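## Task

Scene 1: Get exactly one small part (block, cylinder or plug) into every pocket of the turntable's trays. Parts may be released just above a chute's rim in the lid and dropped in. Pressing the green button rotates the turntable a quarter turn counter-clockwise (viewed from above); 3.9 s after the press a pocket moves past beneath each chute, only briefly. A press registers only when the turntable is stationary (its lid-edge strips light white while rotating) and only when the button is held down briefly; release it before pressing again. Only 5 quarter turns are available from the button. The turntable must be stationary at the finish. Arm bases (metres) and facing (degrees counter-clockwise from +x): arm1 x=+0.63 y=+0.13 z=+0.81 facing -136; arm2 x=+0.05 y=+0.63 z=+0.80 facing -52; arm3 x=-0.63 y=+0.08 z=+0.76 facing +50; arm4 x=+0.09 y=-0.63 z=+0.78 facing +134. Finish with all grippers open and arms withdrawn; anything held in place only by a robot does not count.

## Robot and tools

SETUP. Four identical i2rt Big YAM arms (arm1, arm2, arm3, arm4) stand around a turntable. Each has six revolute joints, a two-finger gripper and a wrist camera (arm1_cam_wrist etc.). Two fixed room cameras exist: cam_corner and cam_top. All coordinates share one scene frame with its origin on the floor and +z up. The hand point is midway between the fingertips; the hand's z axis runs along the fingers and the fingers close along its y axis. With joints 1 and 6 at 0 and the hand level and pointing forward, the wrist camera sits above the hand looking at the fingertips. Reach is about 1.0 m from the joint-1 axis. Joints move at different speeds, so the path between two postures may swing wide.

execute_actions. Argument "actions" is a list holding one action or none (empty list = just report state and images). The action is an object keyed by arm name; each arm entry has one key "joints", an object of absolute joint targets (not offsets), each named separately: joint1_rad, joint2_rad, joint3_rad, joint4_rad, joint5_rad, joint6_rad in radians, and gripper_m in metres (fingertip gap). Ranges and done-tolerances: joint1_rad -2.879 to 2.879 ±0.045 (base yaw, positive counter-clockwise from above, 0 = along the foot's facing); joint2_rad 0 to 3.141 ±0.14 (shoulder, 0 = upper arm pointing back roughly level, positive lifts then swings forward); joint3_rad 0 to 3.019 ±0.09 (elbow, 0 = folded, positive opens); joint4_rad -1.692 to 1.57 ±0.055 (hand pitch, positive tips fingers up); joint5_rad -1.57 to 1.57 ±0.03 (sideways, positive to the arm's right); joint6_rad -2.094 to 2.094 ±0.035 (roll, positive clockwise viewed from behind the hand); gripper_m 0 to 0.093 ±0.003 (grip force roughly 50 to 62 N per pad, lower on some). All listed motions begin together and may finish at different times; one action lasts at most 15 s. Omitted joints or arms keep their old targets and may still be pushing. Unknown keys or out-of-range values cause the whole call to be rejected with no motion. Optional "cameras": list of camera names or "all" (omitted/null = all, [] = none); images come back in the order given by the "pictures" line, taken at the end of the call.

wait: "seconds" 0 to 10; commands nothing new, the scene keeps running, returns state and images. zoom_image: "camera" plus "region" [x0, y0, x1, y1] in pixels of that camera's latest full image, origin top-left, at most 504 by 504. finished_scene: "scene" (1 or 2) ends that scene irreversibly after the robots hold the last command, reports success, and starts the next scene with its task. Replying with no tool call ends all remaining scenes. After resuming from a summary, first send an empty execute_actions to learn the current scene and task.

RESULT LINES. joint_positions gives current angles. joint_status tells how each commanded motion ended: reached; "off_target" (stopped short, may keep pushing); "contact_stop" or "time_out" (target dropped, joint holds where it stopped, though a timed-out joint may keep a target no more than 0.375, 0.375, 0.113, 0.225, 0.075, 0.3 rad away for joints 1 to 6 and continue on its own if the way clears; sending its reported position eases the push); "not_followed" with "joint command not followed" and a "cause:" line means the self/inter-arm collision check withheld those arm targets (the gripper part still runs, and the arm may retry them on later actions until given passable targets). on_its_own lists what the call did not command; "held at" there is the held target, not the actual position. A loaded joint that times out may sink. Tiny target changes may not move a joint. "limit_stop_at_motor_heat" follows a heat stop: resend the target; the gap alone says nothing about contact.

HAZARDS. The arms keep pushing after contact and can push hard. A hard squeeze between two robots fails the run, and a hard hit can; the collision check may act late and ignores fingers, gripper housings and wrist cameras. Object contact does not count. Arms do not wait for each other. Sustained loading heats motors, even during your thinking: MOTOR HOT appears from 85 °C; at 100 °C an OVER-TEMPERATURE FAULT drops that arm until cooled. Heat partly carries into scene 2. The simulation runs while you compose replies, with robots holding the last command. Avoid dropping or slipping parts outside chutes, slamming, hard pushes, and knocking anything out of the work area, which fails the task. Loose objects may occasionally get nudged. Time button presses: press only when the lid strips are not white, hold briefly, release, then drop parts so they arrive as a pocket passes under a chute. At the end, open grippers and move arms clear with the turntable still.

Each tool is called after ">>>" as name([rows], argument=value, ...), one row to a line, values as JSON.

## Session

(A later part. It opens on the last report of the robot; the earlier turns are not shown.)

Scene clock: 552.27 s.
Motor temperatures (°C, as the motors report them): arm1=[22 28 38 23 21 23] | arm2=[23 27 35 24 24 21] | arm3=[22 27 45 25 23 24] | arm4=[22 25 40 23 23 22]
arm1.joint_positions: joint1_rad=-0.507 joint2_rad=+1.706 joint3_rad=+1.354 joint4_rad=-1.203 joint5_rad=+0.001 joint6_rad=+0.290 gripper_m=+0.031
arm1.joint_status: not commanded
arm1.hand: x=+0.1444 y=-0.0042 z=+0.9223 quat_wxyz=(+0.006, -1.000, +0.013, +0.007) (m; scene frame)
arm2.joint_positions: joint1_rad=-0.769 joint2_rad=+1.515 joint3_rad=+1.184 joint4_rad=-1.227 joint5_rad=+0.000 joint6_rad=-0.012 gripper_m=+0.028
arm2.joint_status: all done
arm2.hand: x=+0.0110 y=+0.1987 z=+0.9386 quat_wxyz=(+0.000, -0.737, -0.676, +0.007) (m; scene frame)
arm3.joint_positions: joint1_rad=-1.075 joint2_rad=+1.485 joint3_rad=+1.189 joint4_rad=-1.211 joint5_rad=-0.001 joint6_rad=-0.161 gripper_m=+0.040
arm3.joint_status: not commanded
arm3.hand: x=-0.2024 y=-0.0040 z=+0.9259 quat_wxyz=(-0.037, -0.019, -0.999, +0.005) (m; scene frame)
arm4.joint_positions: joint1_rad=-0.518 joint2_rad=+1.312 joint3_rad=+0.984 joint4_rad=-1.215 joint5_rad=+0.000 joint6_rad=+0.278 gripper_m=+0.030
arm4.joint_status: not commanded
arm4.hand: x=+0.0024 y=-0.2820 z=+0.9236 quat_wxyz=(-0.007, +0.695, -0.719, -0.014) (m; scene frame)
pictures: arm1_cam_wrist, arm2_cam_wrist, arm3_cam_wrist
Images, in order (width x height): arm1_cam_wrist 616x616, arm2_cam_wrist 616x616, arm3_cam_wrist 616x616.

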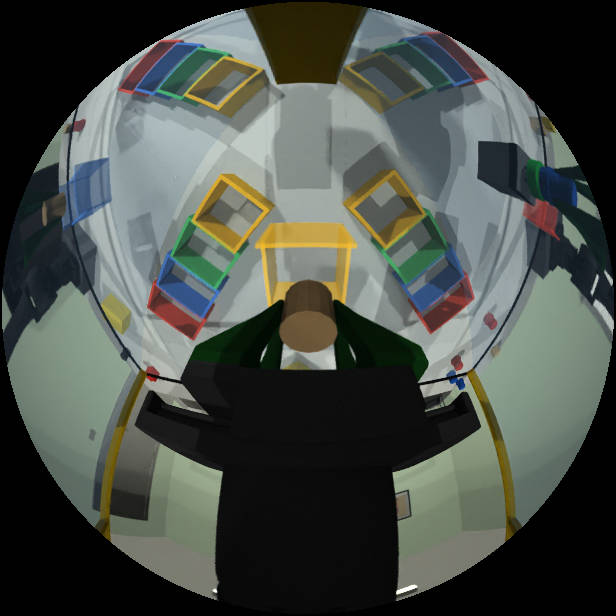

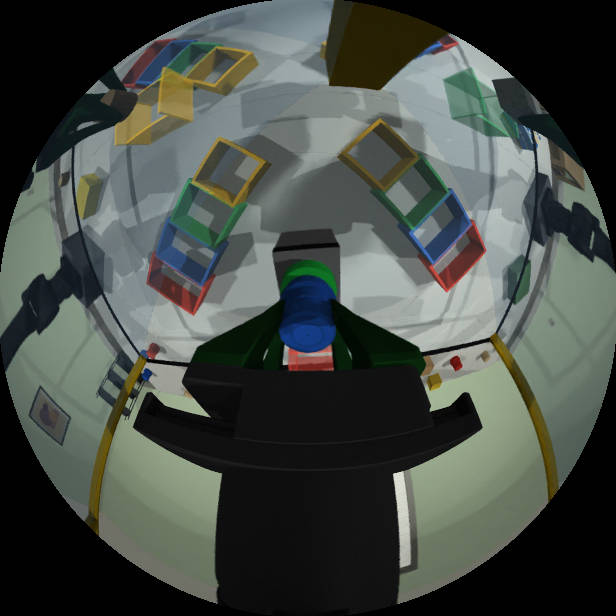

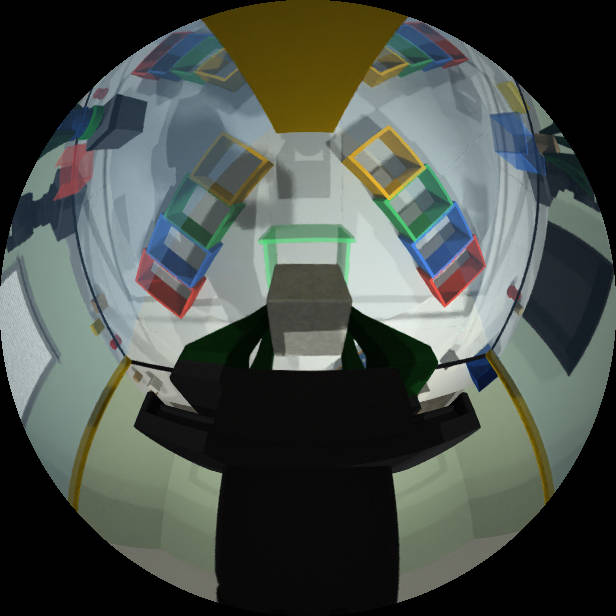

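>>> execute_actions(actions=[], cameras=[])

>>> execute_actions([
  {"arm2": {"joints": {"joint2_rad": 1.635, "joint3_rad": 1.145}}},
], cameras=["cam_top"])

>>> execute_actions([
  {"arm2": {"joints": {"joint1_rad": -0.81, "joint2_rad": 1.158, "joint3_rad": 1.2, "joint4_rad": -1.17}}},
], cameras=["cam_top"])

>>> execute_actions([
  {"arm2": {"joints": {"joint3_rad": 0.795}}},
], cameras=["cam_top"])

>>> wait(seconds=0.72)

>>> execute_actions([
  {"arm1": {"joints": {"gripper_m": 0.055}}, "arm2": {"joints": {"gripper_m": 0.055}}, "arm3": {"joints": {"gripper_m": 0.062}}, "arm4": {"joints": {"gripper_m": 0.055}}},
], cameras=["arm1_cam_wrist", "arm4_cam_wrist", "cam_top"])

Scene clock: 581.87 s.
Motor temperatures (°C, as the motors report them): arm1=[22 29 38 23 21 23] | arm2=[23 28 35 24 24 21] | arm3=[22 28 46 25 23 24] | arm4=[22 25 41 23 23 22]
arm1.joint_positions: joint1_rad=-0.507 joint2_rad=+1.706 joint3_rad=+1.354 joint4_rad=-1.203 joint5_rad=+0.001 joint6_rad=+0.290 gripper_m=+0.031
arm1.joint_status: not commanded
arm1.hand: x=+0.1444 y=-0.0042 z=+0.9223 quat_wxyz=(+0.006, -1.000, +0.013, +0.007) (m; scene frame)
arm2.joint_positions: joint1_rad=-0.769 joint2_rad=+1.515 joint3_rad=+1.184 joint4_rad=-1.227 joint5_rad=+0.000 joint6_rad=-0.012 gripper_m=+0.028
arm2.joint_status: all done
arm2.hand: x=+0.0110 y=+0.1987 z=+0.9386 quat_wxyz=(+0.000, -0.737, -0.676, +0.007) (m; scene frame)
arm3.joint_positions: joint1_rad=-1.075 joint2_rad=+1.485 joint3_rad=+1.189 joint4_rad=-1.211 joint5_rad=-0.001 joint6_rad=-0.161 gripper_m=+0.040
arm3.joint_status: not commanded
arm3.hand: x=-0.2024 y=-0.0040 z=+0.9259 quat_wxyz=(-0.037, -0.019, -0.999, +0.005) (m; scene frame)
arm4.joint_positions: joint1_rad=-0.518 joint2_rad=+1.312 joint3_rad=+0.984 joint4_rad=-1.215 joint5_rad=+0.000 joint6_rad=+0.278 gripper_m=+0.030
arm4.joint_status: not commanded
arm4.hand: x=+0.0024 y=-0.2820 z=+0.9236 quat_wxyz=(-0.007, +0.695, -0.719, -0.014) (m; scene frame)
pictures: none
No camera images: the call's "cameras" was empty. Leave "cameras" out to get every camera's image.

Scene clock: 582.63 s.
Motor temperatures (°C, as the motors report them): arm1=[22 29 38 23 21 23] | arm2=[23 28 35 24 24 21] | arm3=[22 28 46 25 23 24] | arm4=[22 25 41 23 23 22]
arm1.joint_positions: joint1_rad=-0.507 joint2_rad=+1.706 joint3_rad=+1.354 joint4_rad=-1.203 joint5_rad=+0.001 joint6_rad=+0.290 gripper_m=+0.031
arm1.joint_status: not commanded
arm1.hand: x=+0.1444 y=-0.0042 z=+0.9223 quat_wxyz=(+0.006, -1.000, +0.013, +0.007) (m; scene frame)
arm2.joint_positions: joint1_rad=-0.769 joint2_rad=+1.533 joint3_rad=+1.177 joint4_rad=-1.237 joint5_rad=+0.000 joint6_rad=-0.012 gripper_m=+0.028
arm2.joint_status: all done
arm2.hand: x=+0.0114 y=+0.2037 z=+0.9287 quat_wxyz=(+0.012, -0.737, -0.675, -0.006) (m; scene frame)
arm3.joint_positions: joint1_rad=-1.075 joint2_rad=+1.485 joint3_rad=+1.189 joint4_rad=-1.211 joint5_rad=-0.001 joint6_rad=-0.161 gripper_m=+0.040
arm3.joint_status: not commanded
arm3.hand: x=-0.2024 y=-0.0040 z=+0.9259 quat_wxyz=(-0.037, -0.019, -0.999, +0.005) (m; scene frame)
arm4.joint_positions: joint1_rad=-0.518 joint2_rad=+1.312 joint3_rad=+0.984 joint4_rad=-1.215 joint5_rad=+0.000 joint6_rad=+0.278 gripper_m=+0.030
arm4.joint_status: not commanded
arm4.hand: x=+0.0024 y=-0.2820 z=+0.9236 quat_wxyz=(-0.007, +0.695, -0.719, -0.014) (m; scene frame)
pictures: cam_top
Images, in order (width x height): cam_top 672x504.

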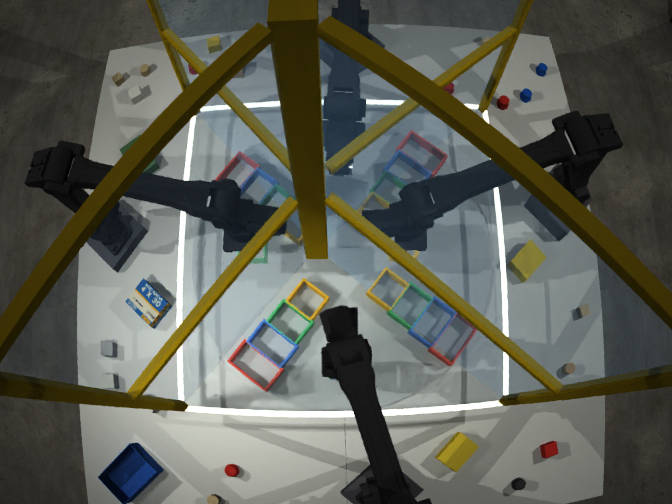

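Scene clock: 584.00 s.
Motor temperatures (°C, as the motors report them): arm1=[22 29 38 23 21 23] | arm2=[23 28 35 24 24 21] | arm3=[22 28 46 25 23 24] | arm4=[22 25 41 23 23 22]
arm1.joint_positions: joint1_rad=-0.507 joint2_rad=+1.706 joint3_rad=+1.354 joint4_rad=-1.203 joint5_rad=+0.001 joint6_rad=+0.290 gripper_m=+0.031
arm1.joint_status: not commanded
arm1.hand: x=+0.1444 y=-0.0042 z=+0.9223 quat_wxyz=(+0.006, -1.000, +0.013, +0.007) (m; scene frame)
arm2.joint_positions: joint1_rad=-0.806 joint2_rad=+1.150 joint3_rad=+1.181 joint4_rad=-1.186 joint5_rad=-0.003 joint6_rad=-0.012 gripper_m=+0.028
arm2.joint_status: all done
arm2.hand: x=-0.0002 y=+0.2224 z=+1.0874 quat_wxyz=(-0.132, -0.733, -0.648, +0.158) (m; scene frame)
arm3.joint_positions: joint1_rad=-1.075 joint2_rad=+1.485 joint3_rad=+1.189 joint4_rad=-1.211 joint5_rad=-0.001 joint6_rad=-0.161 gripper_m=+0.040
arm3.joint_status: not commanded
arm3.hand: x=-0.2024 y=-0.0040 z=+0.9259 quat_wxyz=(-0.037, -0.019, -0.999, +0.005) (m; scene frame)
arm4.joint_positions: joint1_rad=-0.518 joint2_rad=+1.312 joint3_rad=+0.984 joint4_rad=-1.215 joint5_rad=+0.000 joint6_rad=+0.278 gripper_m=+0.030
arm4.joint_status: not commanded
arm4.hand: x=+0.0024 y=-0.2820 z=+0.9236 quat_wxyz=(-0.007, +0.695, -0.719, -0.014) (m; scene frame)
pictures: cam_top
Images, in order (width x height): cam_top 672x504.

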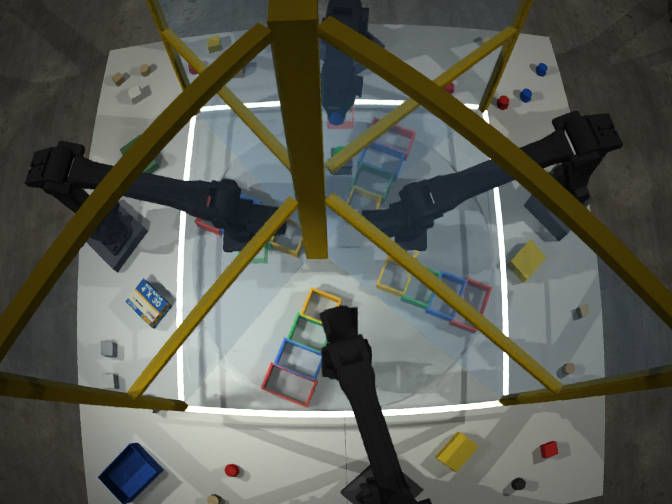

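Scene clock: 585.10 s.
Motor temperatures (°C, as the motors report them): arm1=[22 29 38 23 21 23] | arm2=[23 28 35 24 24 21] | arm3=[22 28 46 25 23 24] | arm4=[22 25 41 23 23 22]
arm1.joint_positions: joint1_rad=-0.507 joint2_rad=+1.706 joint3_rad=+1.354 joint4_rad=-1.203 joint5_rad=+0.001 joint6_rad=+0.290 gripper_m=+0.031
arm1.joint_status: not commanded
arm1.hand: x=+0.1444 y=-0.0042 z=+0.9223 quat_wxyz=(+0.006, -1.000, +0.013, +0.007) (m; scene frame)
arm2.joint_positions: joint1_rad=-0.806 joint2_rad=+1.153 joint3_rad=+0.787 joint4_rad=-1.181 joint5_rad=-0.003 joint6_rad=-0.012 gripper_m=+0.028
arm2.joint_status: all done
arm2.hand: x=+0.0144 y=+0.3393 z=+0.9185 quat_wxyz=(-0.004, -0.750, -0.661, +0.010) (m; scene frame)
arm3.joint_positions: joint1_rad=-1.075 joint2_rad=+1.485 joint3_rad=+1.189 joint4_rad=-1.211 joint5_rad=-0.001 joint6_rad=-0.161 gripper_m=+0.040
arm3.joint_status: not commanded
arm3.hand: x=-0.2024 y=-0.0040 z=+0.9259 quat_wxyz=(-0.037, -0.019, -0.999, +0.005) (m; scene frame)
arm4.joint_positions: joint1_rad=-0.518 joint2_rad=+1.312 joint3_rad=+0.984 joint4_rad=-1.215 joint5_rad=+0.000 joint6_rad=+0.278 gripper_m=+0.030
arm4.joint_status: not commanded
arm4.hand: x=+0.0024 y=-0.2820 z=+0.9236 quat_wxyz=(-0.007, +0.695, -0.719, -0.014) (m; scene frame)
pictures: cam_top
Images, in order (width x height): cam_top 672x504.

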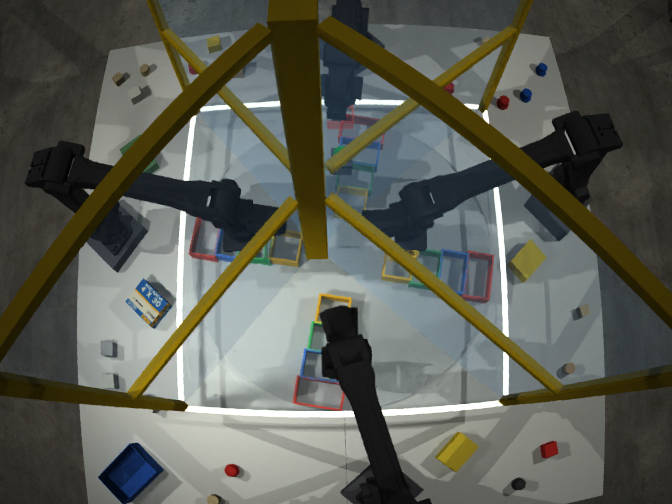

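Scene clock: 585.83 s.
Motor temperatures (°C, as the motors report them): arm1=[22 29 38 23 21 23] | arm2=[23 28 35 24 24 21] | arm3=[22 28 46 25 23 24] | arm4=[22 25 41 23 23 22]
arm1.joint_positions: joint1_rad=-0.507 joint2_rad=+1.706 joint3_rad=+1.354 joint4_rad=-1.203 joint5_rad=+0.001 joint6_rad=+0.290 gripper_m=+0.031
arm1.joint_status: not commanded
arm1.hand: x=+0.1444 y=-0.0042 z=+0.9223 quat_wxyz=(+0.006, -1.000, +0.013, +0.007) (m; scene frame)
arm2.joint_positions: joint1_rad=-0.806 joint2_rad=+1.153 joint3_rad=+0.787 joint4_rad=-1.181 joint5_rad=-0.003 joint6_rad=-0.012 gripper_m=+0.028
arm2.joint_status: all done
arm2.hand: x=+0.0144 y=+0.3393 z=+0.9185 quat_wxyz=(-0.004, -0.750, -0.661, +0.010) (m; scene frame)
arm3.joint_positions: joint1_rad=-1.075 joint2_rad=+1.485 joint3_rad=+1.189 joint4_rad=-1.211 joint5_rad=-0.001 joint6_rad=-0.161 gripper_m=+0.040
arm3.joint_status: not commanded
arm3.hand: x=-0.2024 y=-0.0040 z=+0.9259 quat_wxyz=(-0.037, -0.019, -0.999, +0.005) (m; scene frame)
arm4.joint_positions: joint1_rad=-0.518 joint2_rad=+1.312 joint3_rad=+0.984 joint4_rad=-1.215 joint5_rad=+0.000 joint6_rad=+0.278 gripper_m=+0.030
arm4.joint_status: not commanded
arm4.hand: x=+0.0024 y=-0.2820 z=+0.9236 quat_wxyz=(-0.007, +0.695, -0.719, -0.014) (m; scene frame)
wait: 0.73 s; at rest by 0.27 s
pictures: arm1_cam_wrist, arm2_cam_wrist, arm3_cam_wrist, arm4_cam_wrist, cam_corner, cam_top
Images, in order (width x height): arm1_cam_wrist 616x616, arm2_cam_wrist 616x616, arm3_cam_wrist 616x616, arm4_cam_wrist 616x616, cam_corner 672x504, cam_top 672x504.

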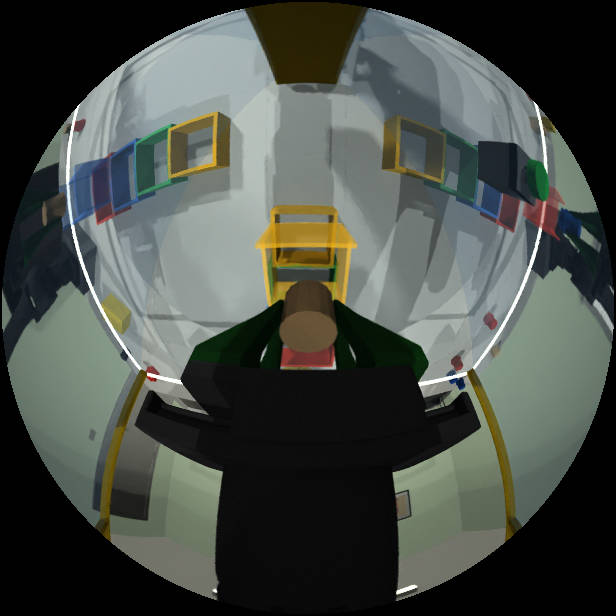

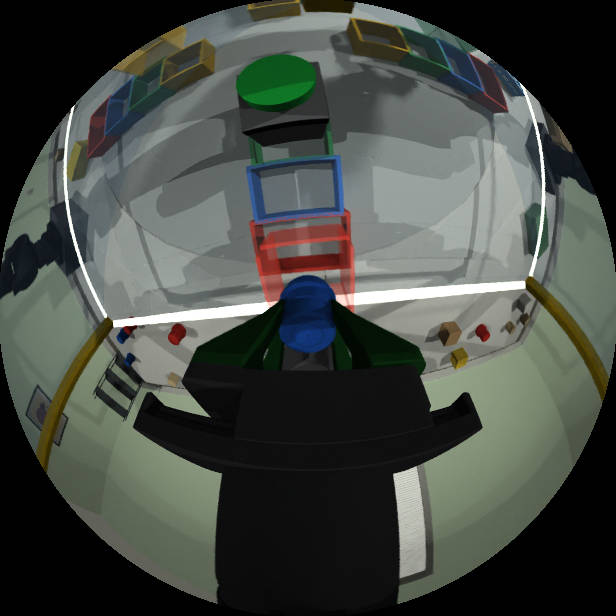

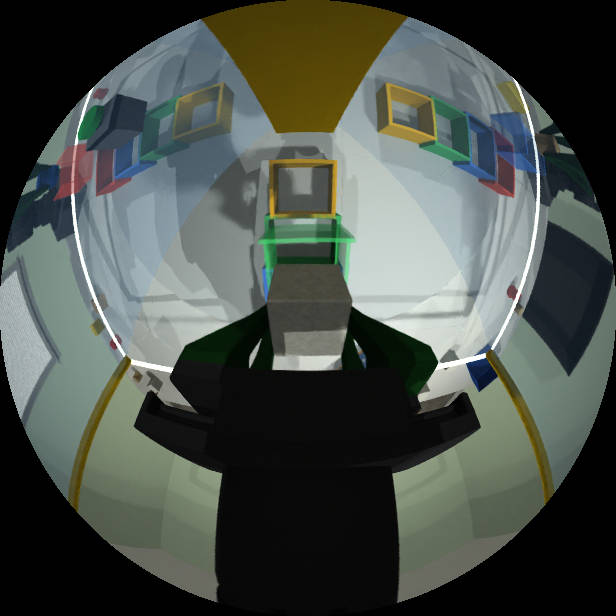

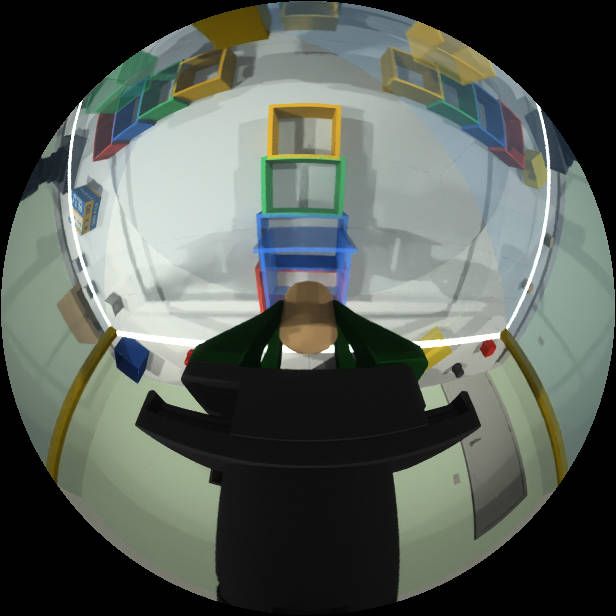

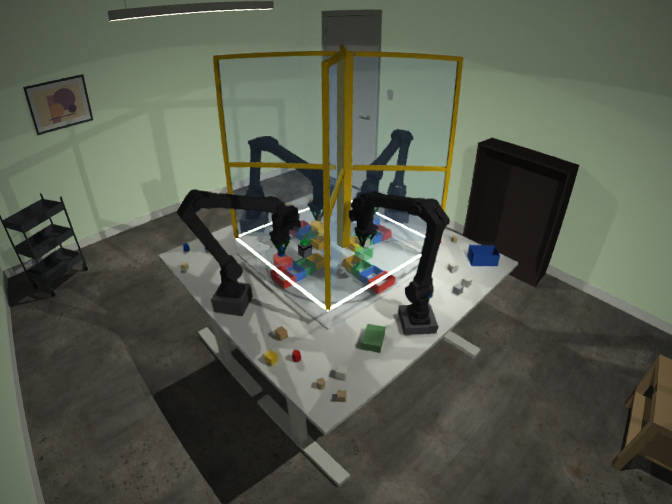

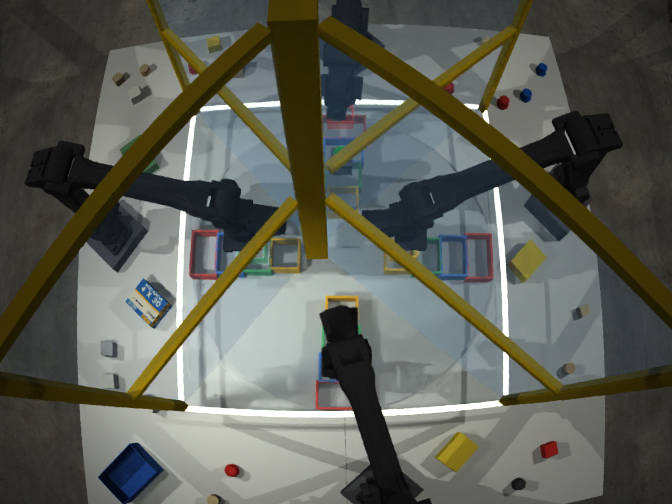

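Scene clock: 586.40 s.
Motor temperatures (°C, as the motors report them): arm1=[22 29 38 23 21 23] | arm2=[23 28 35 24 24 21] | arm3=[22 28 46 25 23 24] | arm4=[22 25 41 23 23 22]
arm1.joint_positions: joint1_rad=-0.507 joint2_rad=+1.706 joint3_rad=+1.354 joint4_rad=-1.203 joint5_rad=+0.001 joint6_rad=+0.290 gripper_m=+0.055
arm1.joint_status: all done
arm1.hand: x=+0.1444 y=-0.0042 z=+0.9223 quat_wxyz=(+0.006, -1.000, +0.013, +0.007) (m; scene frame)
arm2.joint_positions: joint1_rad=-0.806 joint2_rad=+1.153 joint3_rad=+0.787 joint4_rad=-1.181 joint5_rad=-0.003 joint6_rad=-0.012 gripper_m=+0.055
arm2.joint_status: all done
arm2.hand: x=+0.0144 y=+0.3393 z=+0.9185 quat_wxyz=(-0.004, -0.750, -0.661, +0.010) (m; scene frame)
arm3.joint_positions: joint1_rad=-1.075 joint2_rad=+1.481 joint3_rad=+1.189 joint4_rad=-1.211 joint5_rad=-0.001 joint6_rad=-0.161 gripper_m=+0.062
arm3.joint_status: all done
arm3.hand: x=-0.2025 y=-0.0040 z=+0.9277 quat_wxyz=(-0.039, -0.019, -0.999, +0.005) (m; scene frame)
arm4.joint_positions: joint1_rad=-0.518 joint2_rad=+1.312 joint3_rad=+0.984 joint4_rad=-1.215 joint5_rad=+0.000 joint6_rad=+0.278 gripper_m=+0.055
arm4.joint_status: all done
arm4.hand: x=+0.0024 y=-0.2820 z=+0.9236 quat_wxyz=(-0.007, +0.695, -0.719, -0.014) (m; scene frame)
pictures: arm1_cam_wrist, arm4_cam_wrist, cam_top
Images, in order (width x height): arm1_cam_wrist 616x616, arm4_cam_wrist 616x616, cam_top 672x504.

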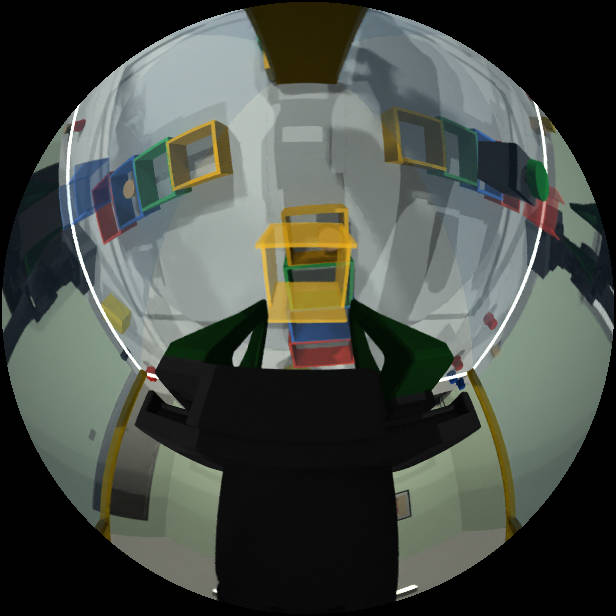

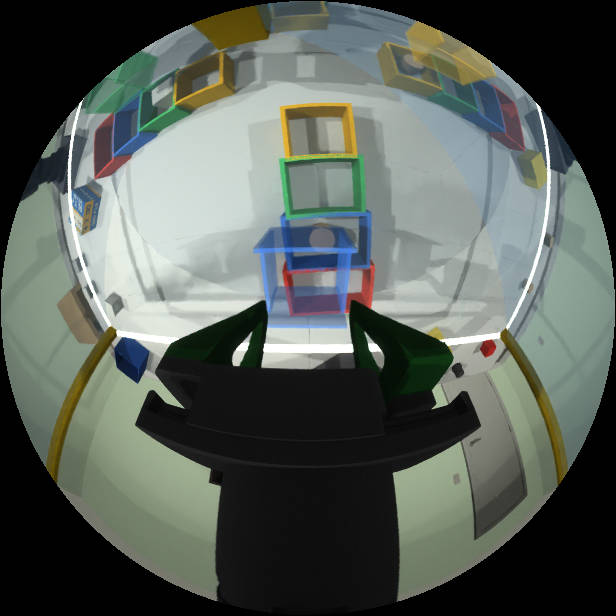

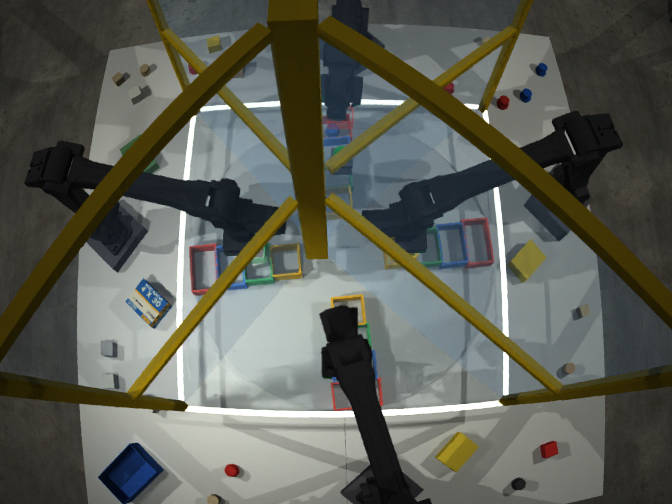

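>>> execute_actions(actions=[], cameras=["arm1_cam_wrist", "arm3_cam_wrist", "cam_top"])

Scene clock: 645.57 s.
Motor temperatures (°C, as the motors report them): arm1=[22 29 40 23 21 23] | arm2=[23 27 35 24 24 21] | arm3=[22 28 48 25 23 24] | arm4=[22 25 42 23 23 22]
arm1.joint_positions: joint1_rad=-0.507 joint2_rad=+1.706 joint3_rad=+1.354 joint4_rad=-1.203 joint5_rad=+0.001 joint6_rad=+0.290 gripper_m=+0.055
arm1.joint_status: all done
arm1.hand: x=+0.1444 y=-0.0042 z=+0.9223 quat_wxyz=(+0.006, -1.000, +0.013, +0.007) (m; scene frame)
arm2.joint_positions: joint1_rad=-0.806 joint2_rad=+1.153 joint3_rad=+0.787 joint4_rad=-1.181 joint5_rad=-0.003 joint6_rad=-0.012 gripper_m=+0.055
arm2.joint_status: all done
arm2.hand: x=+0.0144 y=+0.3393 z=+0.9185 quat_wxyz=(-0.004, -0.750, -0.661, +0.010) (m; scene frame)
arm3.joint_positions: joint1_rad=-1.075 joint2_rad=+1.481 joint3_rad=+1.189 joint4_rad=-1.211 joint5_rad=-0.001 joint6_rad=-0.161 gripper_m=+0.062
arm3.joint_status: all done
arm3.hand: x=-0.2025 y=-0.0040 z=+0.9277 quat_wxyz=(-0.039, -0.019, -0.999, +0.005) (m; scene frame)
arm4.joint_positions: joint1_rad=-0.518 joint2_rad=+1.312 joint3_rad=+0.984 joint4_rad=-1.215 joint5_rad=+0.000 joint6_rad=+0.278 gripper_m=+0.055
arm4.joint_status: all done
arm4.hand: x=+0.0024 y=-0.2820 z=+0.9236 quat_wxyz=(-0.007, +0.695, -0.719, -0.014) (m; scene frame)
pictures: arm1_cam_wrist, arm3_cam_wrist, cam_top
Images, in order (width x height): arm1_cam_wrist 616x616, arm3_cam_wrist 616x616, cam_top 672x504.

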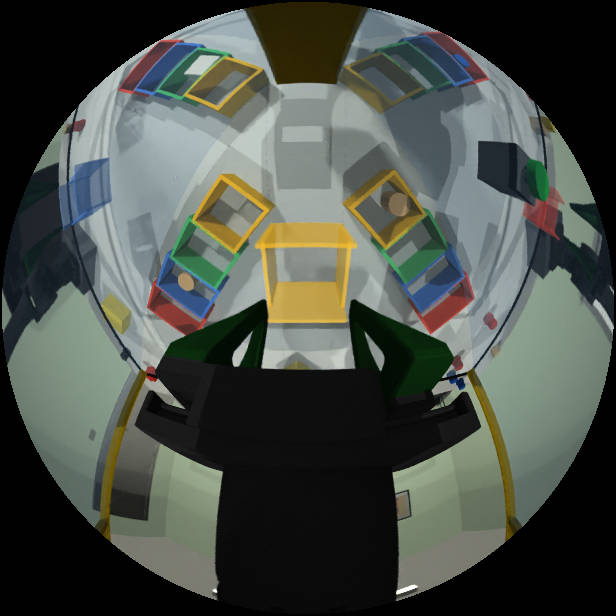

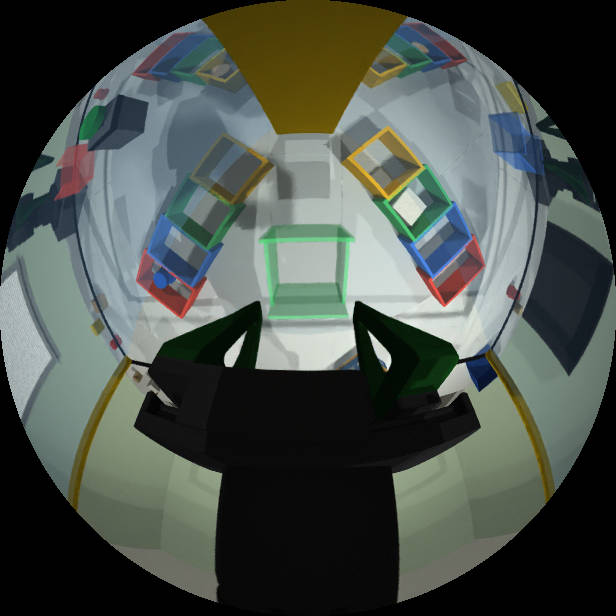

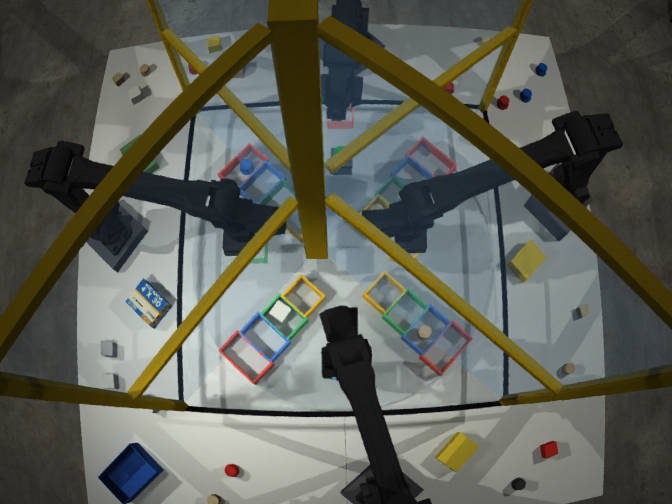

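>>> execute_actions(actions=[])

Scene clock: 670.23 s.
Motor temperatures (°C, as the motors report them): arm1=[22 30 40 23 21 23] | arm2=[23 27 35 24 24 21] | arm3=[22 28 48 25 23 24] | arm4=[22 25 43 23 23 22]
arm1.joint_positions: joint1_rad=-0.507 joint2_rad=+1.706 joint3_rad=+1.354 joint4_rad=-1.203 joint5_rad=+0.001 joint6_rad=+0.290 gripper_m=+0.055
arm1.joint_status: all done
arm1.hand: x=+0.1444 y=-0.0042 z=+0.9223 quat_wxyz=(+0.006, -1.000, +0.013, +0.007) (m; scene frame)
arm2.joint_positions: joint1_rad=-0.806 joint2_rad=+1.153 joint3_rad=+0.787 joint4_rad=-1.181 joint5_rad=-0.003 joint6_rad=-0.012 gripper_m=+0.055
arm2.joint_status: all done
arm2.hand: x=+0.0144 y=+0.3393 z=+0.9185 quat_wxyz=(-0.004, -0.750, -0.661, +0.010) (m; scene frame)
arm3.joint_positions: joint1_rad=-1.075 joint2_rad=+1.481 joint3_rad=+1.189 joint4_rad=-1.211 joint5_rad=-0.001 joint6_rad=-0.161 gripper_m=+0.062
arm3.joint_status: all done
arm3.hand: x=-0.2025 y=-0.0040 z=+0.9277 quat_wxyz=(-0.039, -0.019, -0.999, +0.005) (m; scene frame)
arm4.joint_positions: joint1_rad=-0.518 joint2_rad=+1.312 joint3_rad=+0.984 joint4_rad=-1.215 joint5_rad=+0.000 joint6_rad=+0.278 gripper_m=+0.055
arm4.joint_status: all done
arm4.hand: x=+0.0024 y=-0.2820 z=+0.9236 quat_wxyz=(-0.007, +0.695, -0.719, -0.014) (m; scene frame)
pictures: arm1_cam_wrist, arm2_cam_wrist, arm3_cam_wrist, arm4_cam_wrist, cam_corner, cam_top
Images, in order (width x height): arm1_cam_wrist 616x616, arm2_cam_wrist 616x616, arm3_cam_wrist 616x616, arm4_cam_wrist 616x616, cam_corner 672x504, cam_top 672x504.

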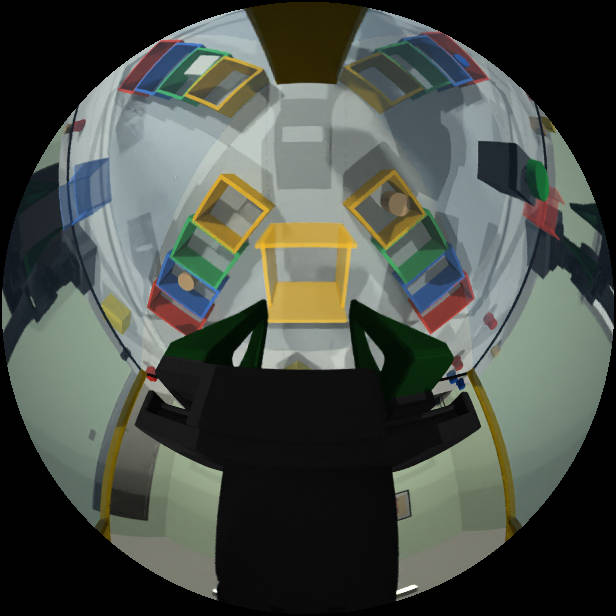

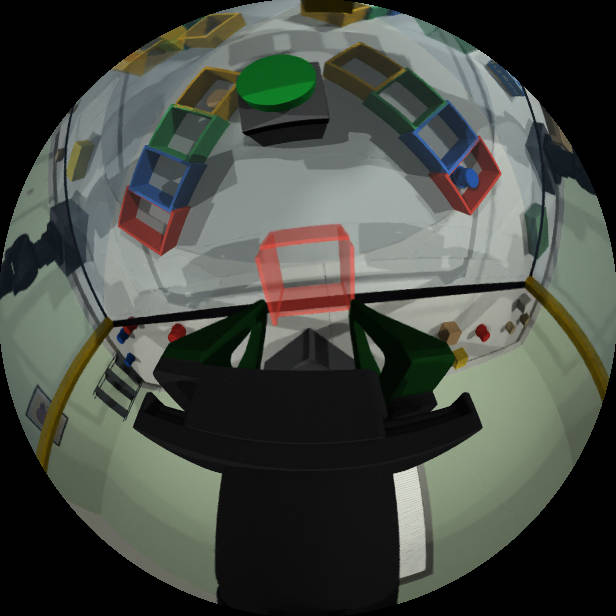

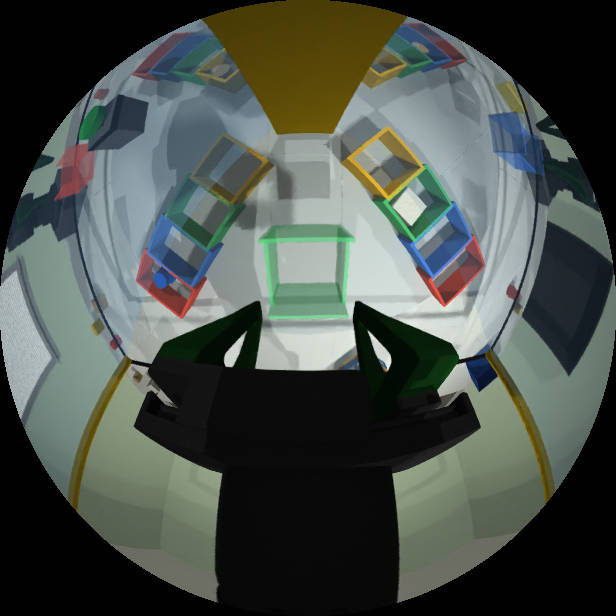

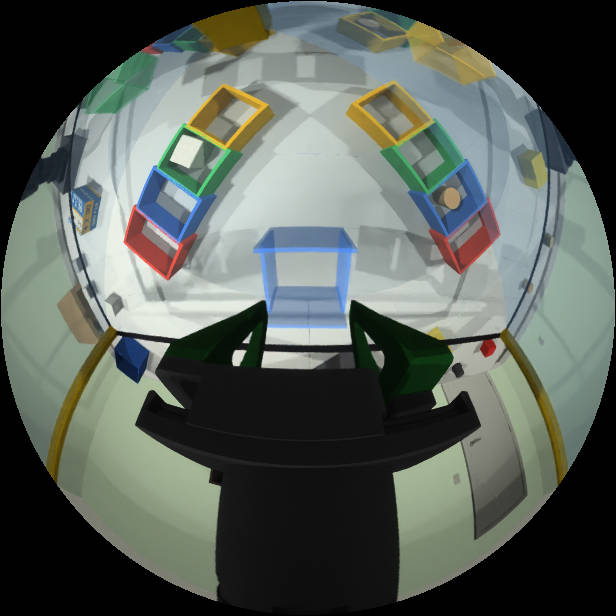

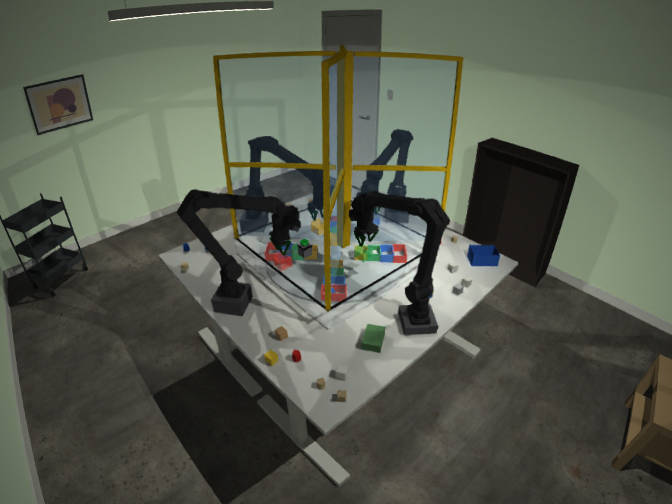

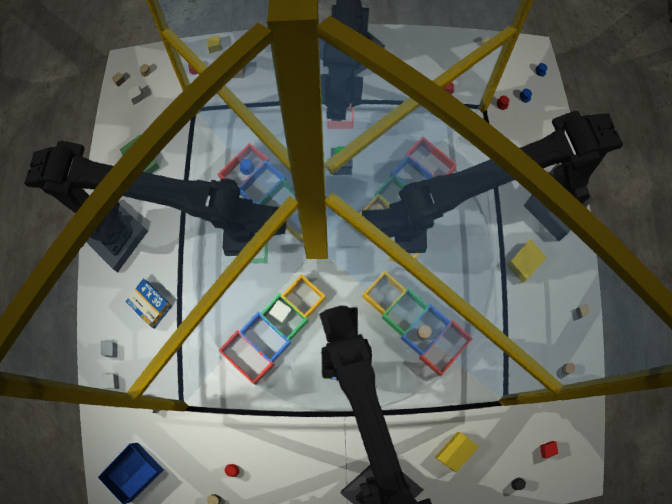

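>>> zoom_image(camera="cam_top", region=[60, 270, 260, 420])

>>> zoom_image(camera="cam_top", region=[480, 220, 640, 400])

>>> zoom_image(camera="cam_top", region=[90, 20, 290, 130])

>>> zoom_image(camera="cam_corner", region=[200, 290, 420, 420])

Region (60, 270, 260, 420) of cam_top's 672x504 image, scaled by 2.520, with more detail than that image has; it fills the top 378 rows of this view, and the rest is white.

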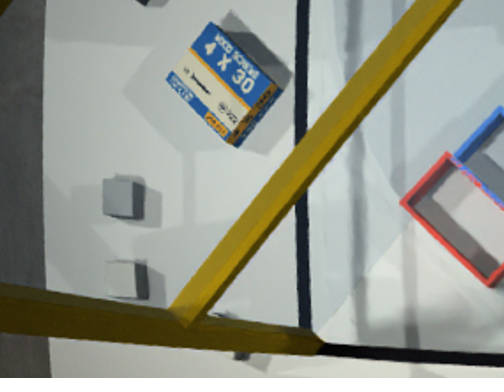

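Region (480, 220, 640, 400) of cam_top's 672x504 image, scaled by 2.800, with more detail than that image has.

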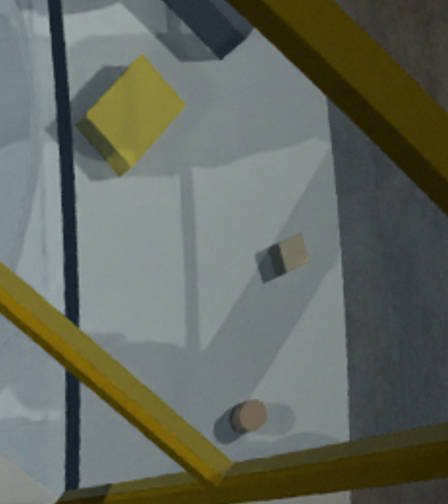

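Region (90, 20, 290, 130) of cam_top's 672x504 image, scaled by 2.520, with more detail than that image has; it fills the top 277 rows of this view, and the rest is white.

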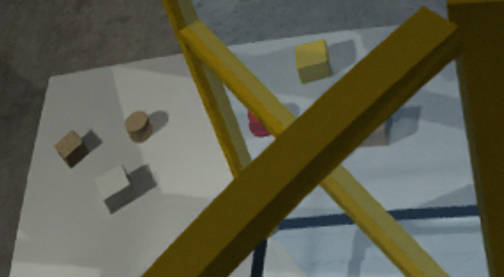

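Region (200, 290, 420, 420) of cam_corner's 672x504 image, scaled by 2.291, with more detail than that image has; it fills the top 298 rows of this view, and the rest is white.

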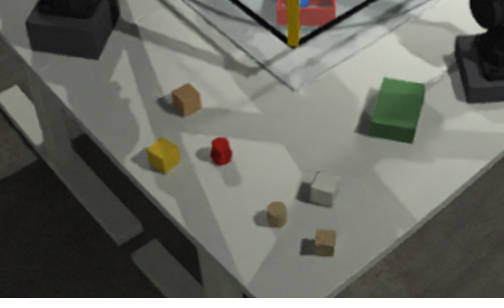

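>>> execute_actions([
  {"arm1":{"joints":{"joint1_rad":0.9735,"joint2_rad":1.304,"joint3_rad":0.825,"joint4_rad":-1.062,"joint6_rad":-0.13,"gripper_m":0.06}},"arm2":{"joints":{"joint1_rad":-2.16,"joint2_rad":1.235,"joint3_rad":0.965,"joint4_rad":-1.275,"gripper_m":0.072}},"arm3":{"joints":{"joint1_rad":-2.486,"joint2_rad":1.265,"joint3_rad":0.922,"joint4_rad":-1.22,"joint6_rad":0.05,"gripper_m":0.072}},"arm4":{"joints":{"joint1_rad":0.6495,"joint2_rad":1.33,"joint3_rad":1.105,"joint4_rad":-1.32,"gripper_m":0.06}}},
])

Scene clock: 755.80 s.
Motor temperatures (°C, as the motors report them): arm1=[22 30 41 23 21 23] | arm2=[23 27 36 24 24 21] | arm3=[22 28 50 25 23 24] | arm4=[22 25 45 23 23 22]
arm1.joint_positions: joint1_rad=+0.967 joint2_rad=+1.300 joint3_rad=+0.828 joint4_rad=-1.066 joint5_rad=+0.000 joint6_rad=-0.121 gripper_m=+0.060
arm1.joint_status: all done
arm1.hand: x=+0.6850 y=-0.2026 z=+0.8952 quat_wxyz=(-0.008, -0.598, -0.801, +0.004) (m; scene frame)
arm2.joint_positions: joint1_rad=-2.160 joint2_rad=+1.237 joint3_rad=+0.929 joint4_rad=-1.261 joint5_rad=-0.001 joint6_rad=-0.012 gripper_m=+0.072
arm2.joint_status: all done
arm2.hand: x=-0.2703 y=+0.6037 z=+0.9492 quat_wxyz=(+0.002, -0.999, -0.046, +0.005) (m; scene frame)
arm3.joint_positions: joint1_rad=-2.482 joint2_rad=+1.267 joint3_rad=+0.927 joint4_rad=-1.213 joint5_rad=-0.001 joint6_rad=+0.040 gripper_m=+0.072
arm3.joint_status: all done
arm3.hand: x=-0.6433 y=-0.2551 z=+0.9034 quat_wxyz=(-0.010, -0.733, -0.680, +0.002) (m; scene frame)
arm4.joint_positions: joint1_rad=+0.652 joint2_rad=+1.323 joint3_rad=+1.062 joint4_rad=-1.312 joint5_rad=+0.000 joint6_rad=+0.279 gripper_m=+0.060
arm4.joint_status: all done
arm4.hand: x=-0.2695 y=-0.5736 z=+0.9481 quat_wxyz=(-0.001, +0.976, -0.216, -0.001) (m; scene frame)
pictures: arm1_cam_wrist, arm2_cam_wrist, arm3_cam_wrist, arm4_cam_wrist, cam_corner, cam_top
Images, in order (width x height): arm1_cam_wrist 616x616, arm2_cam_wrist 616x616, arm3_cam_wrist 616x616, arm4_cam_wrist 616x616, cam_corner 672x504, cam_top 672x504.

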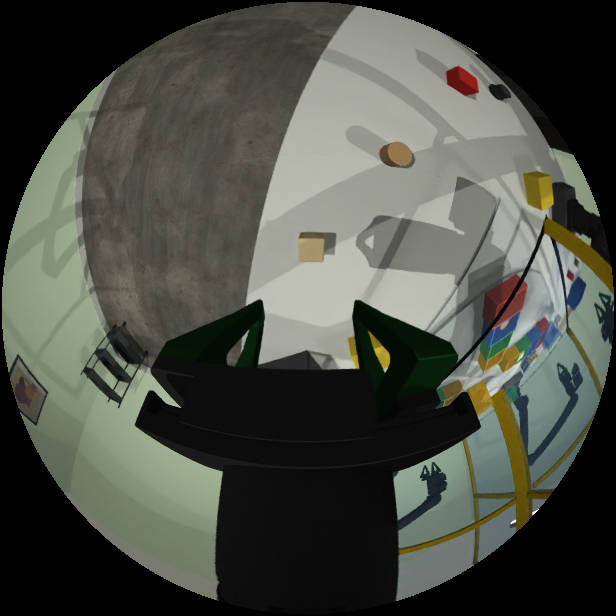

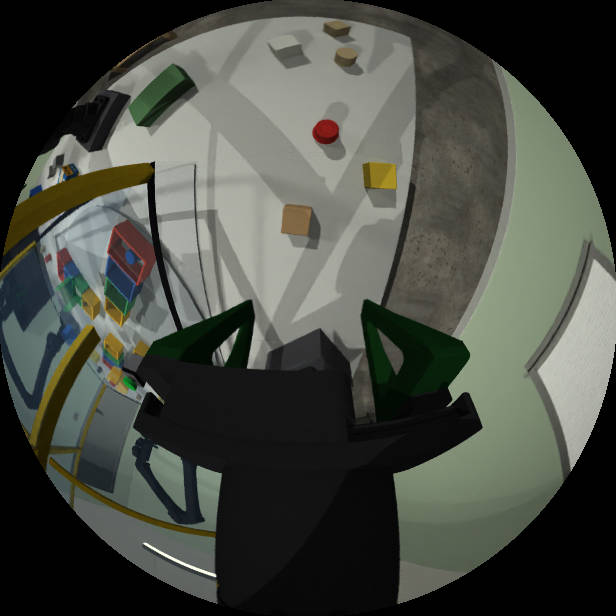

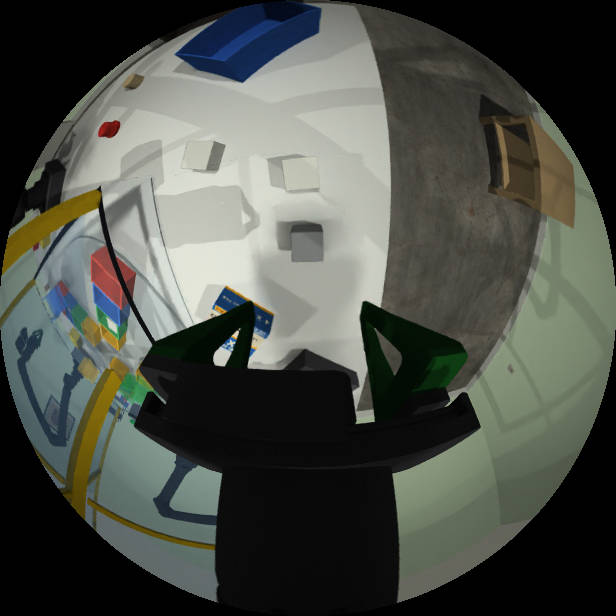

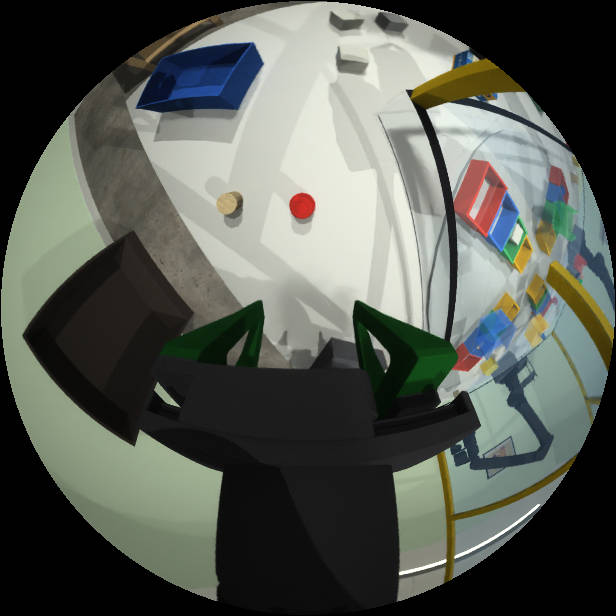

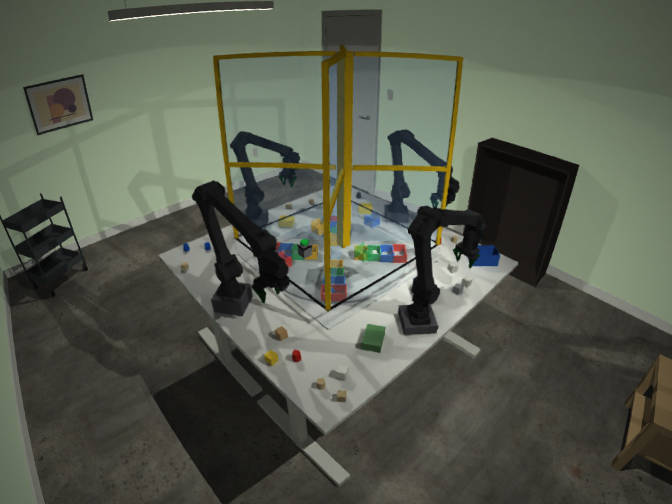

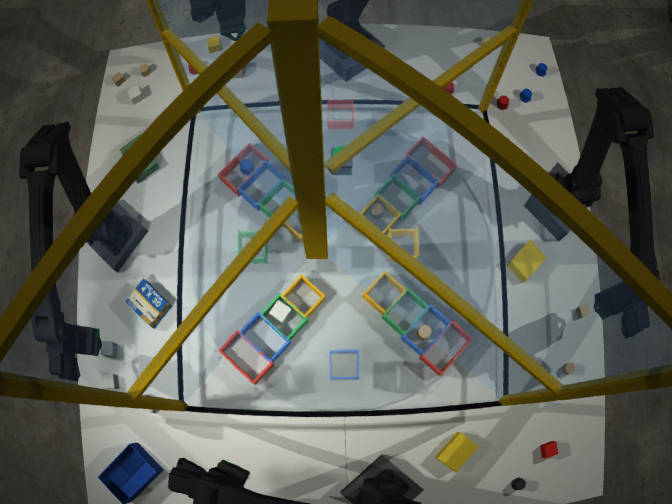

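>>> zoom_image(camera="arm1_cam_wrist", region=[258, 200, 358, 300])

>>> zoom_image(camera="arm2_cam_wrist", region=[258, 110, 418, 270])

>>> zoom_image(camera="arm3_cam_wrist", region=[170, 120, 350, 300])

>>> zoom_image(camera="arm4_cam_wrist", region=[200, 150, 340, 290])

Region (258, 200, 358, 300) of arm1_cam_wrist's 616x616 image, scaled by 5.040, with more detail than that image has.

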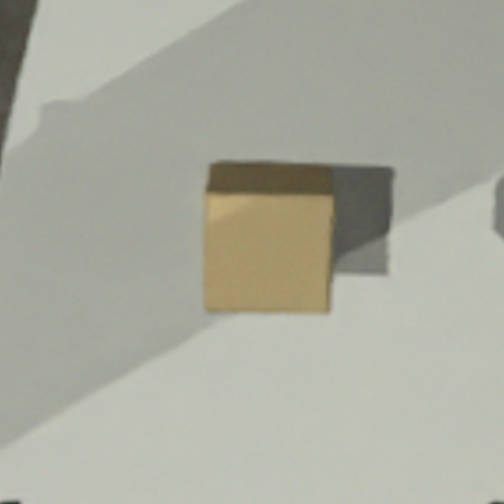

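Region (258, 110, 418, 270) of arm2_cam_wrist's 616x616 image, scaled by 3.150, with more detail than that image has.

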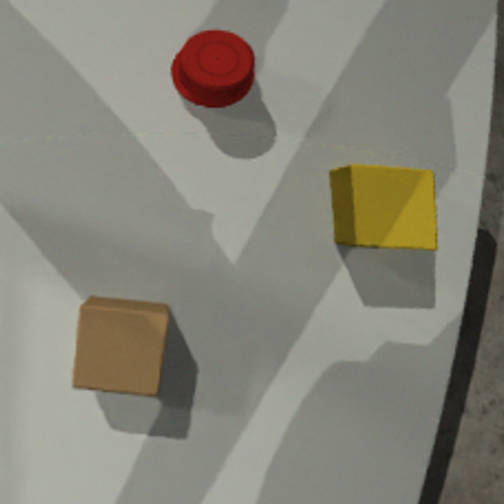

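Region (170, 120, 350, 300) of arm3_cam_wrist's 616x616 image, scaled by 2.800, with more detail than that image has.

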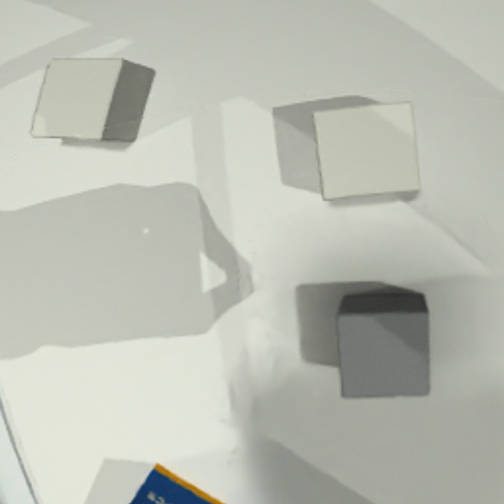

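Region (200, 150, 340, 290) of arm4_cam_wrist's 616x616 image, scaled by 3.600, with more detail than that image has.

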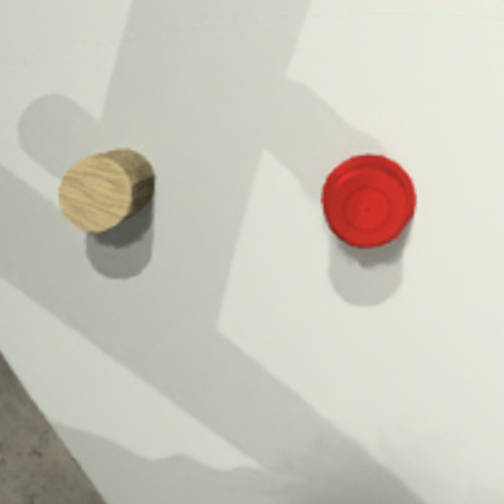

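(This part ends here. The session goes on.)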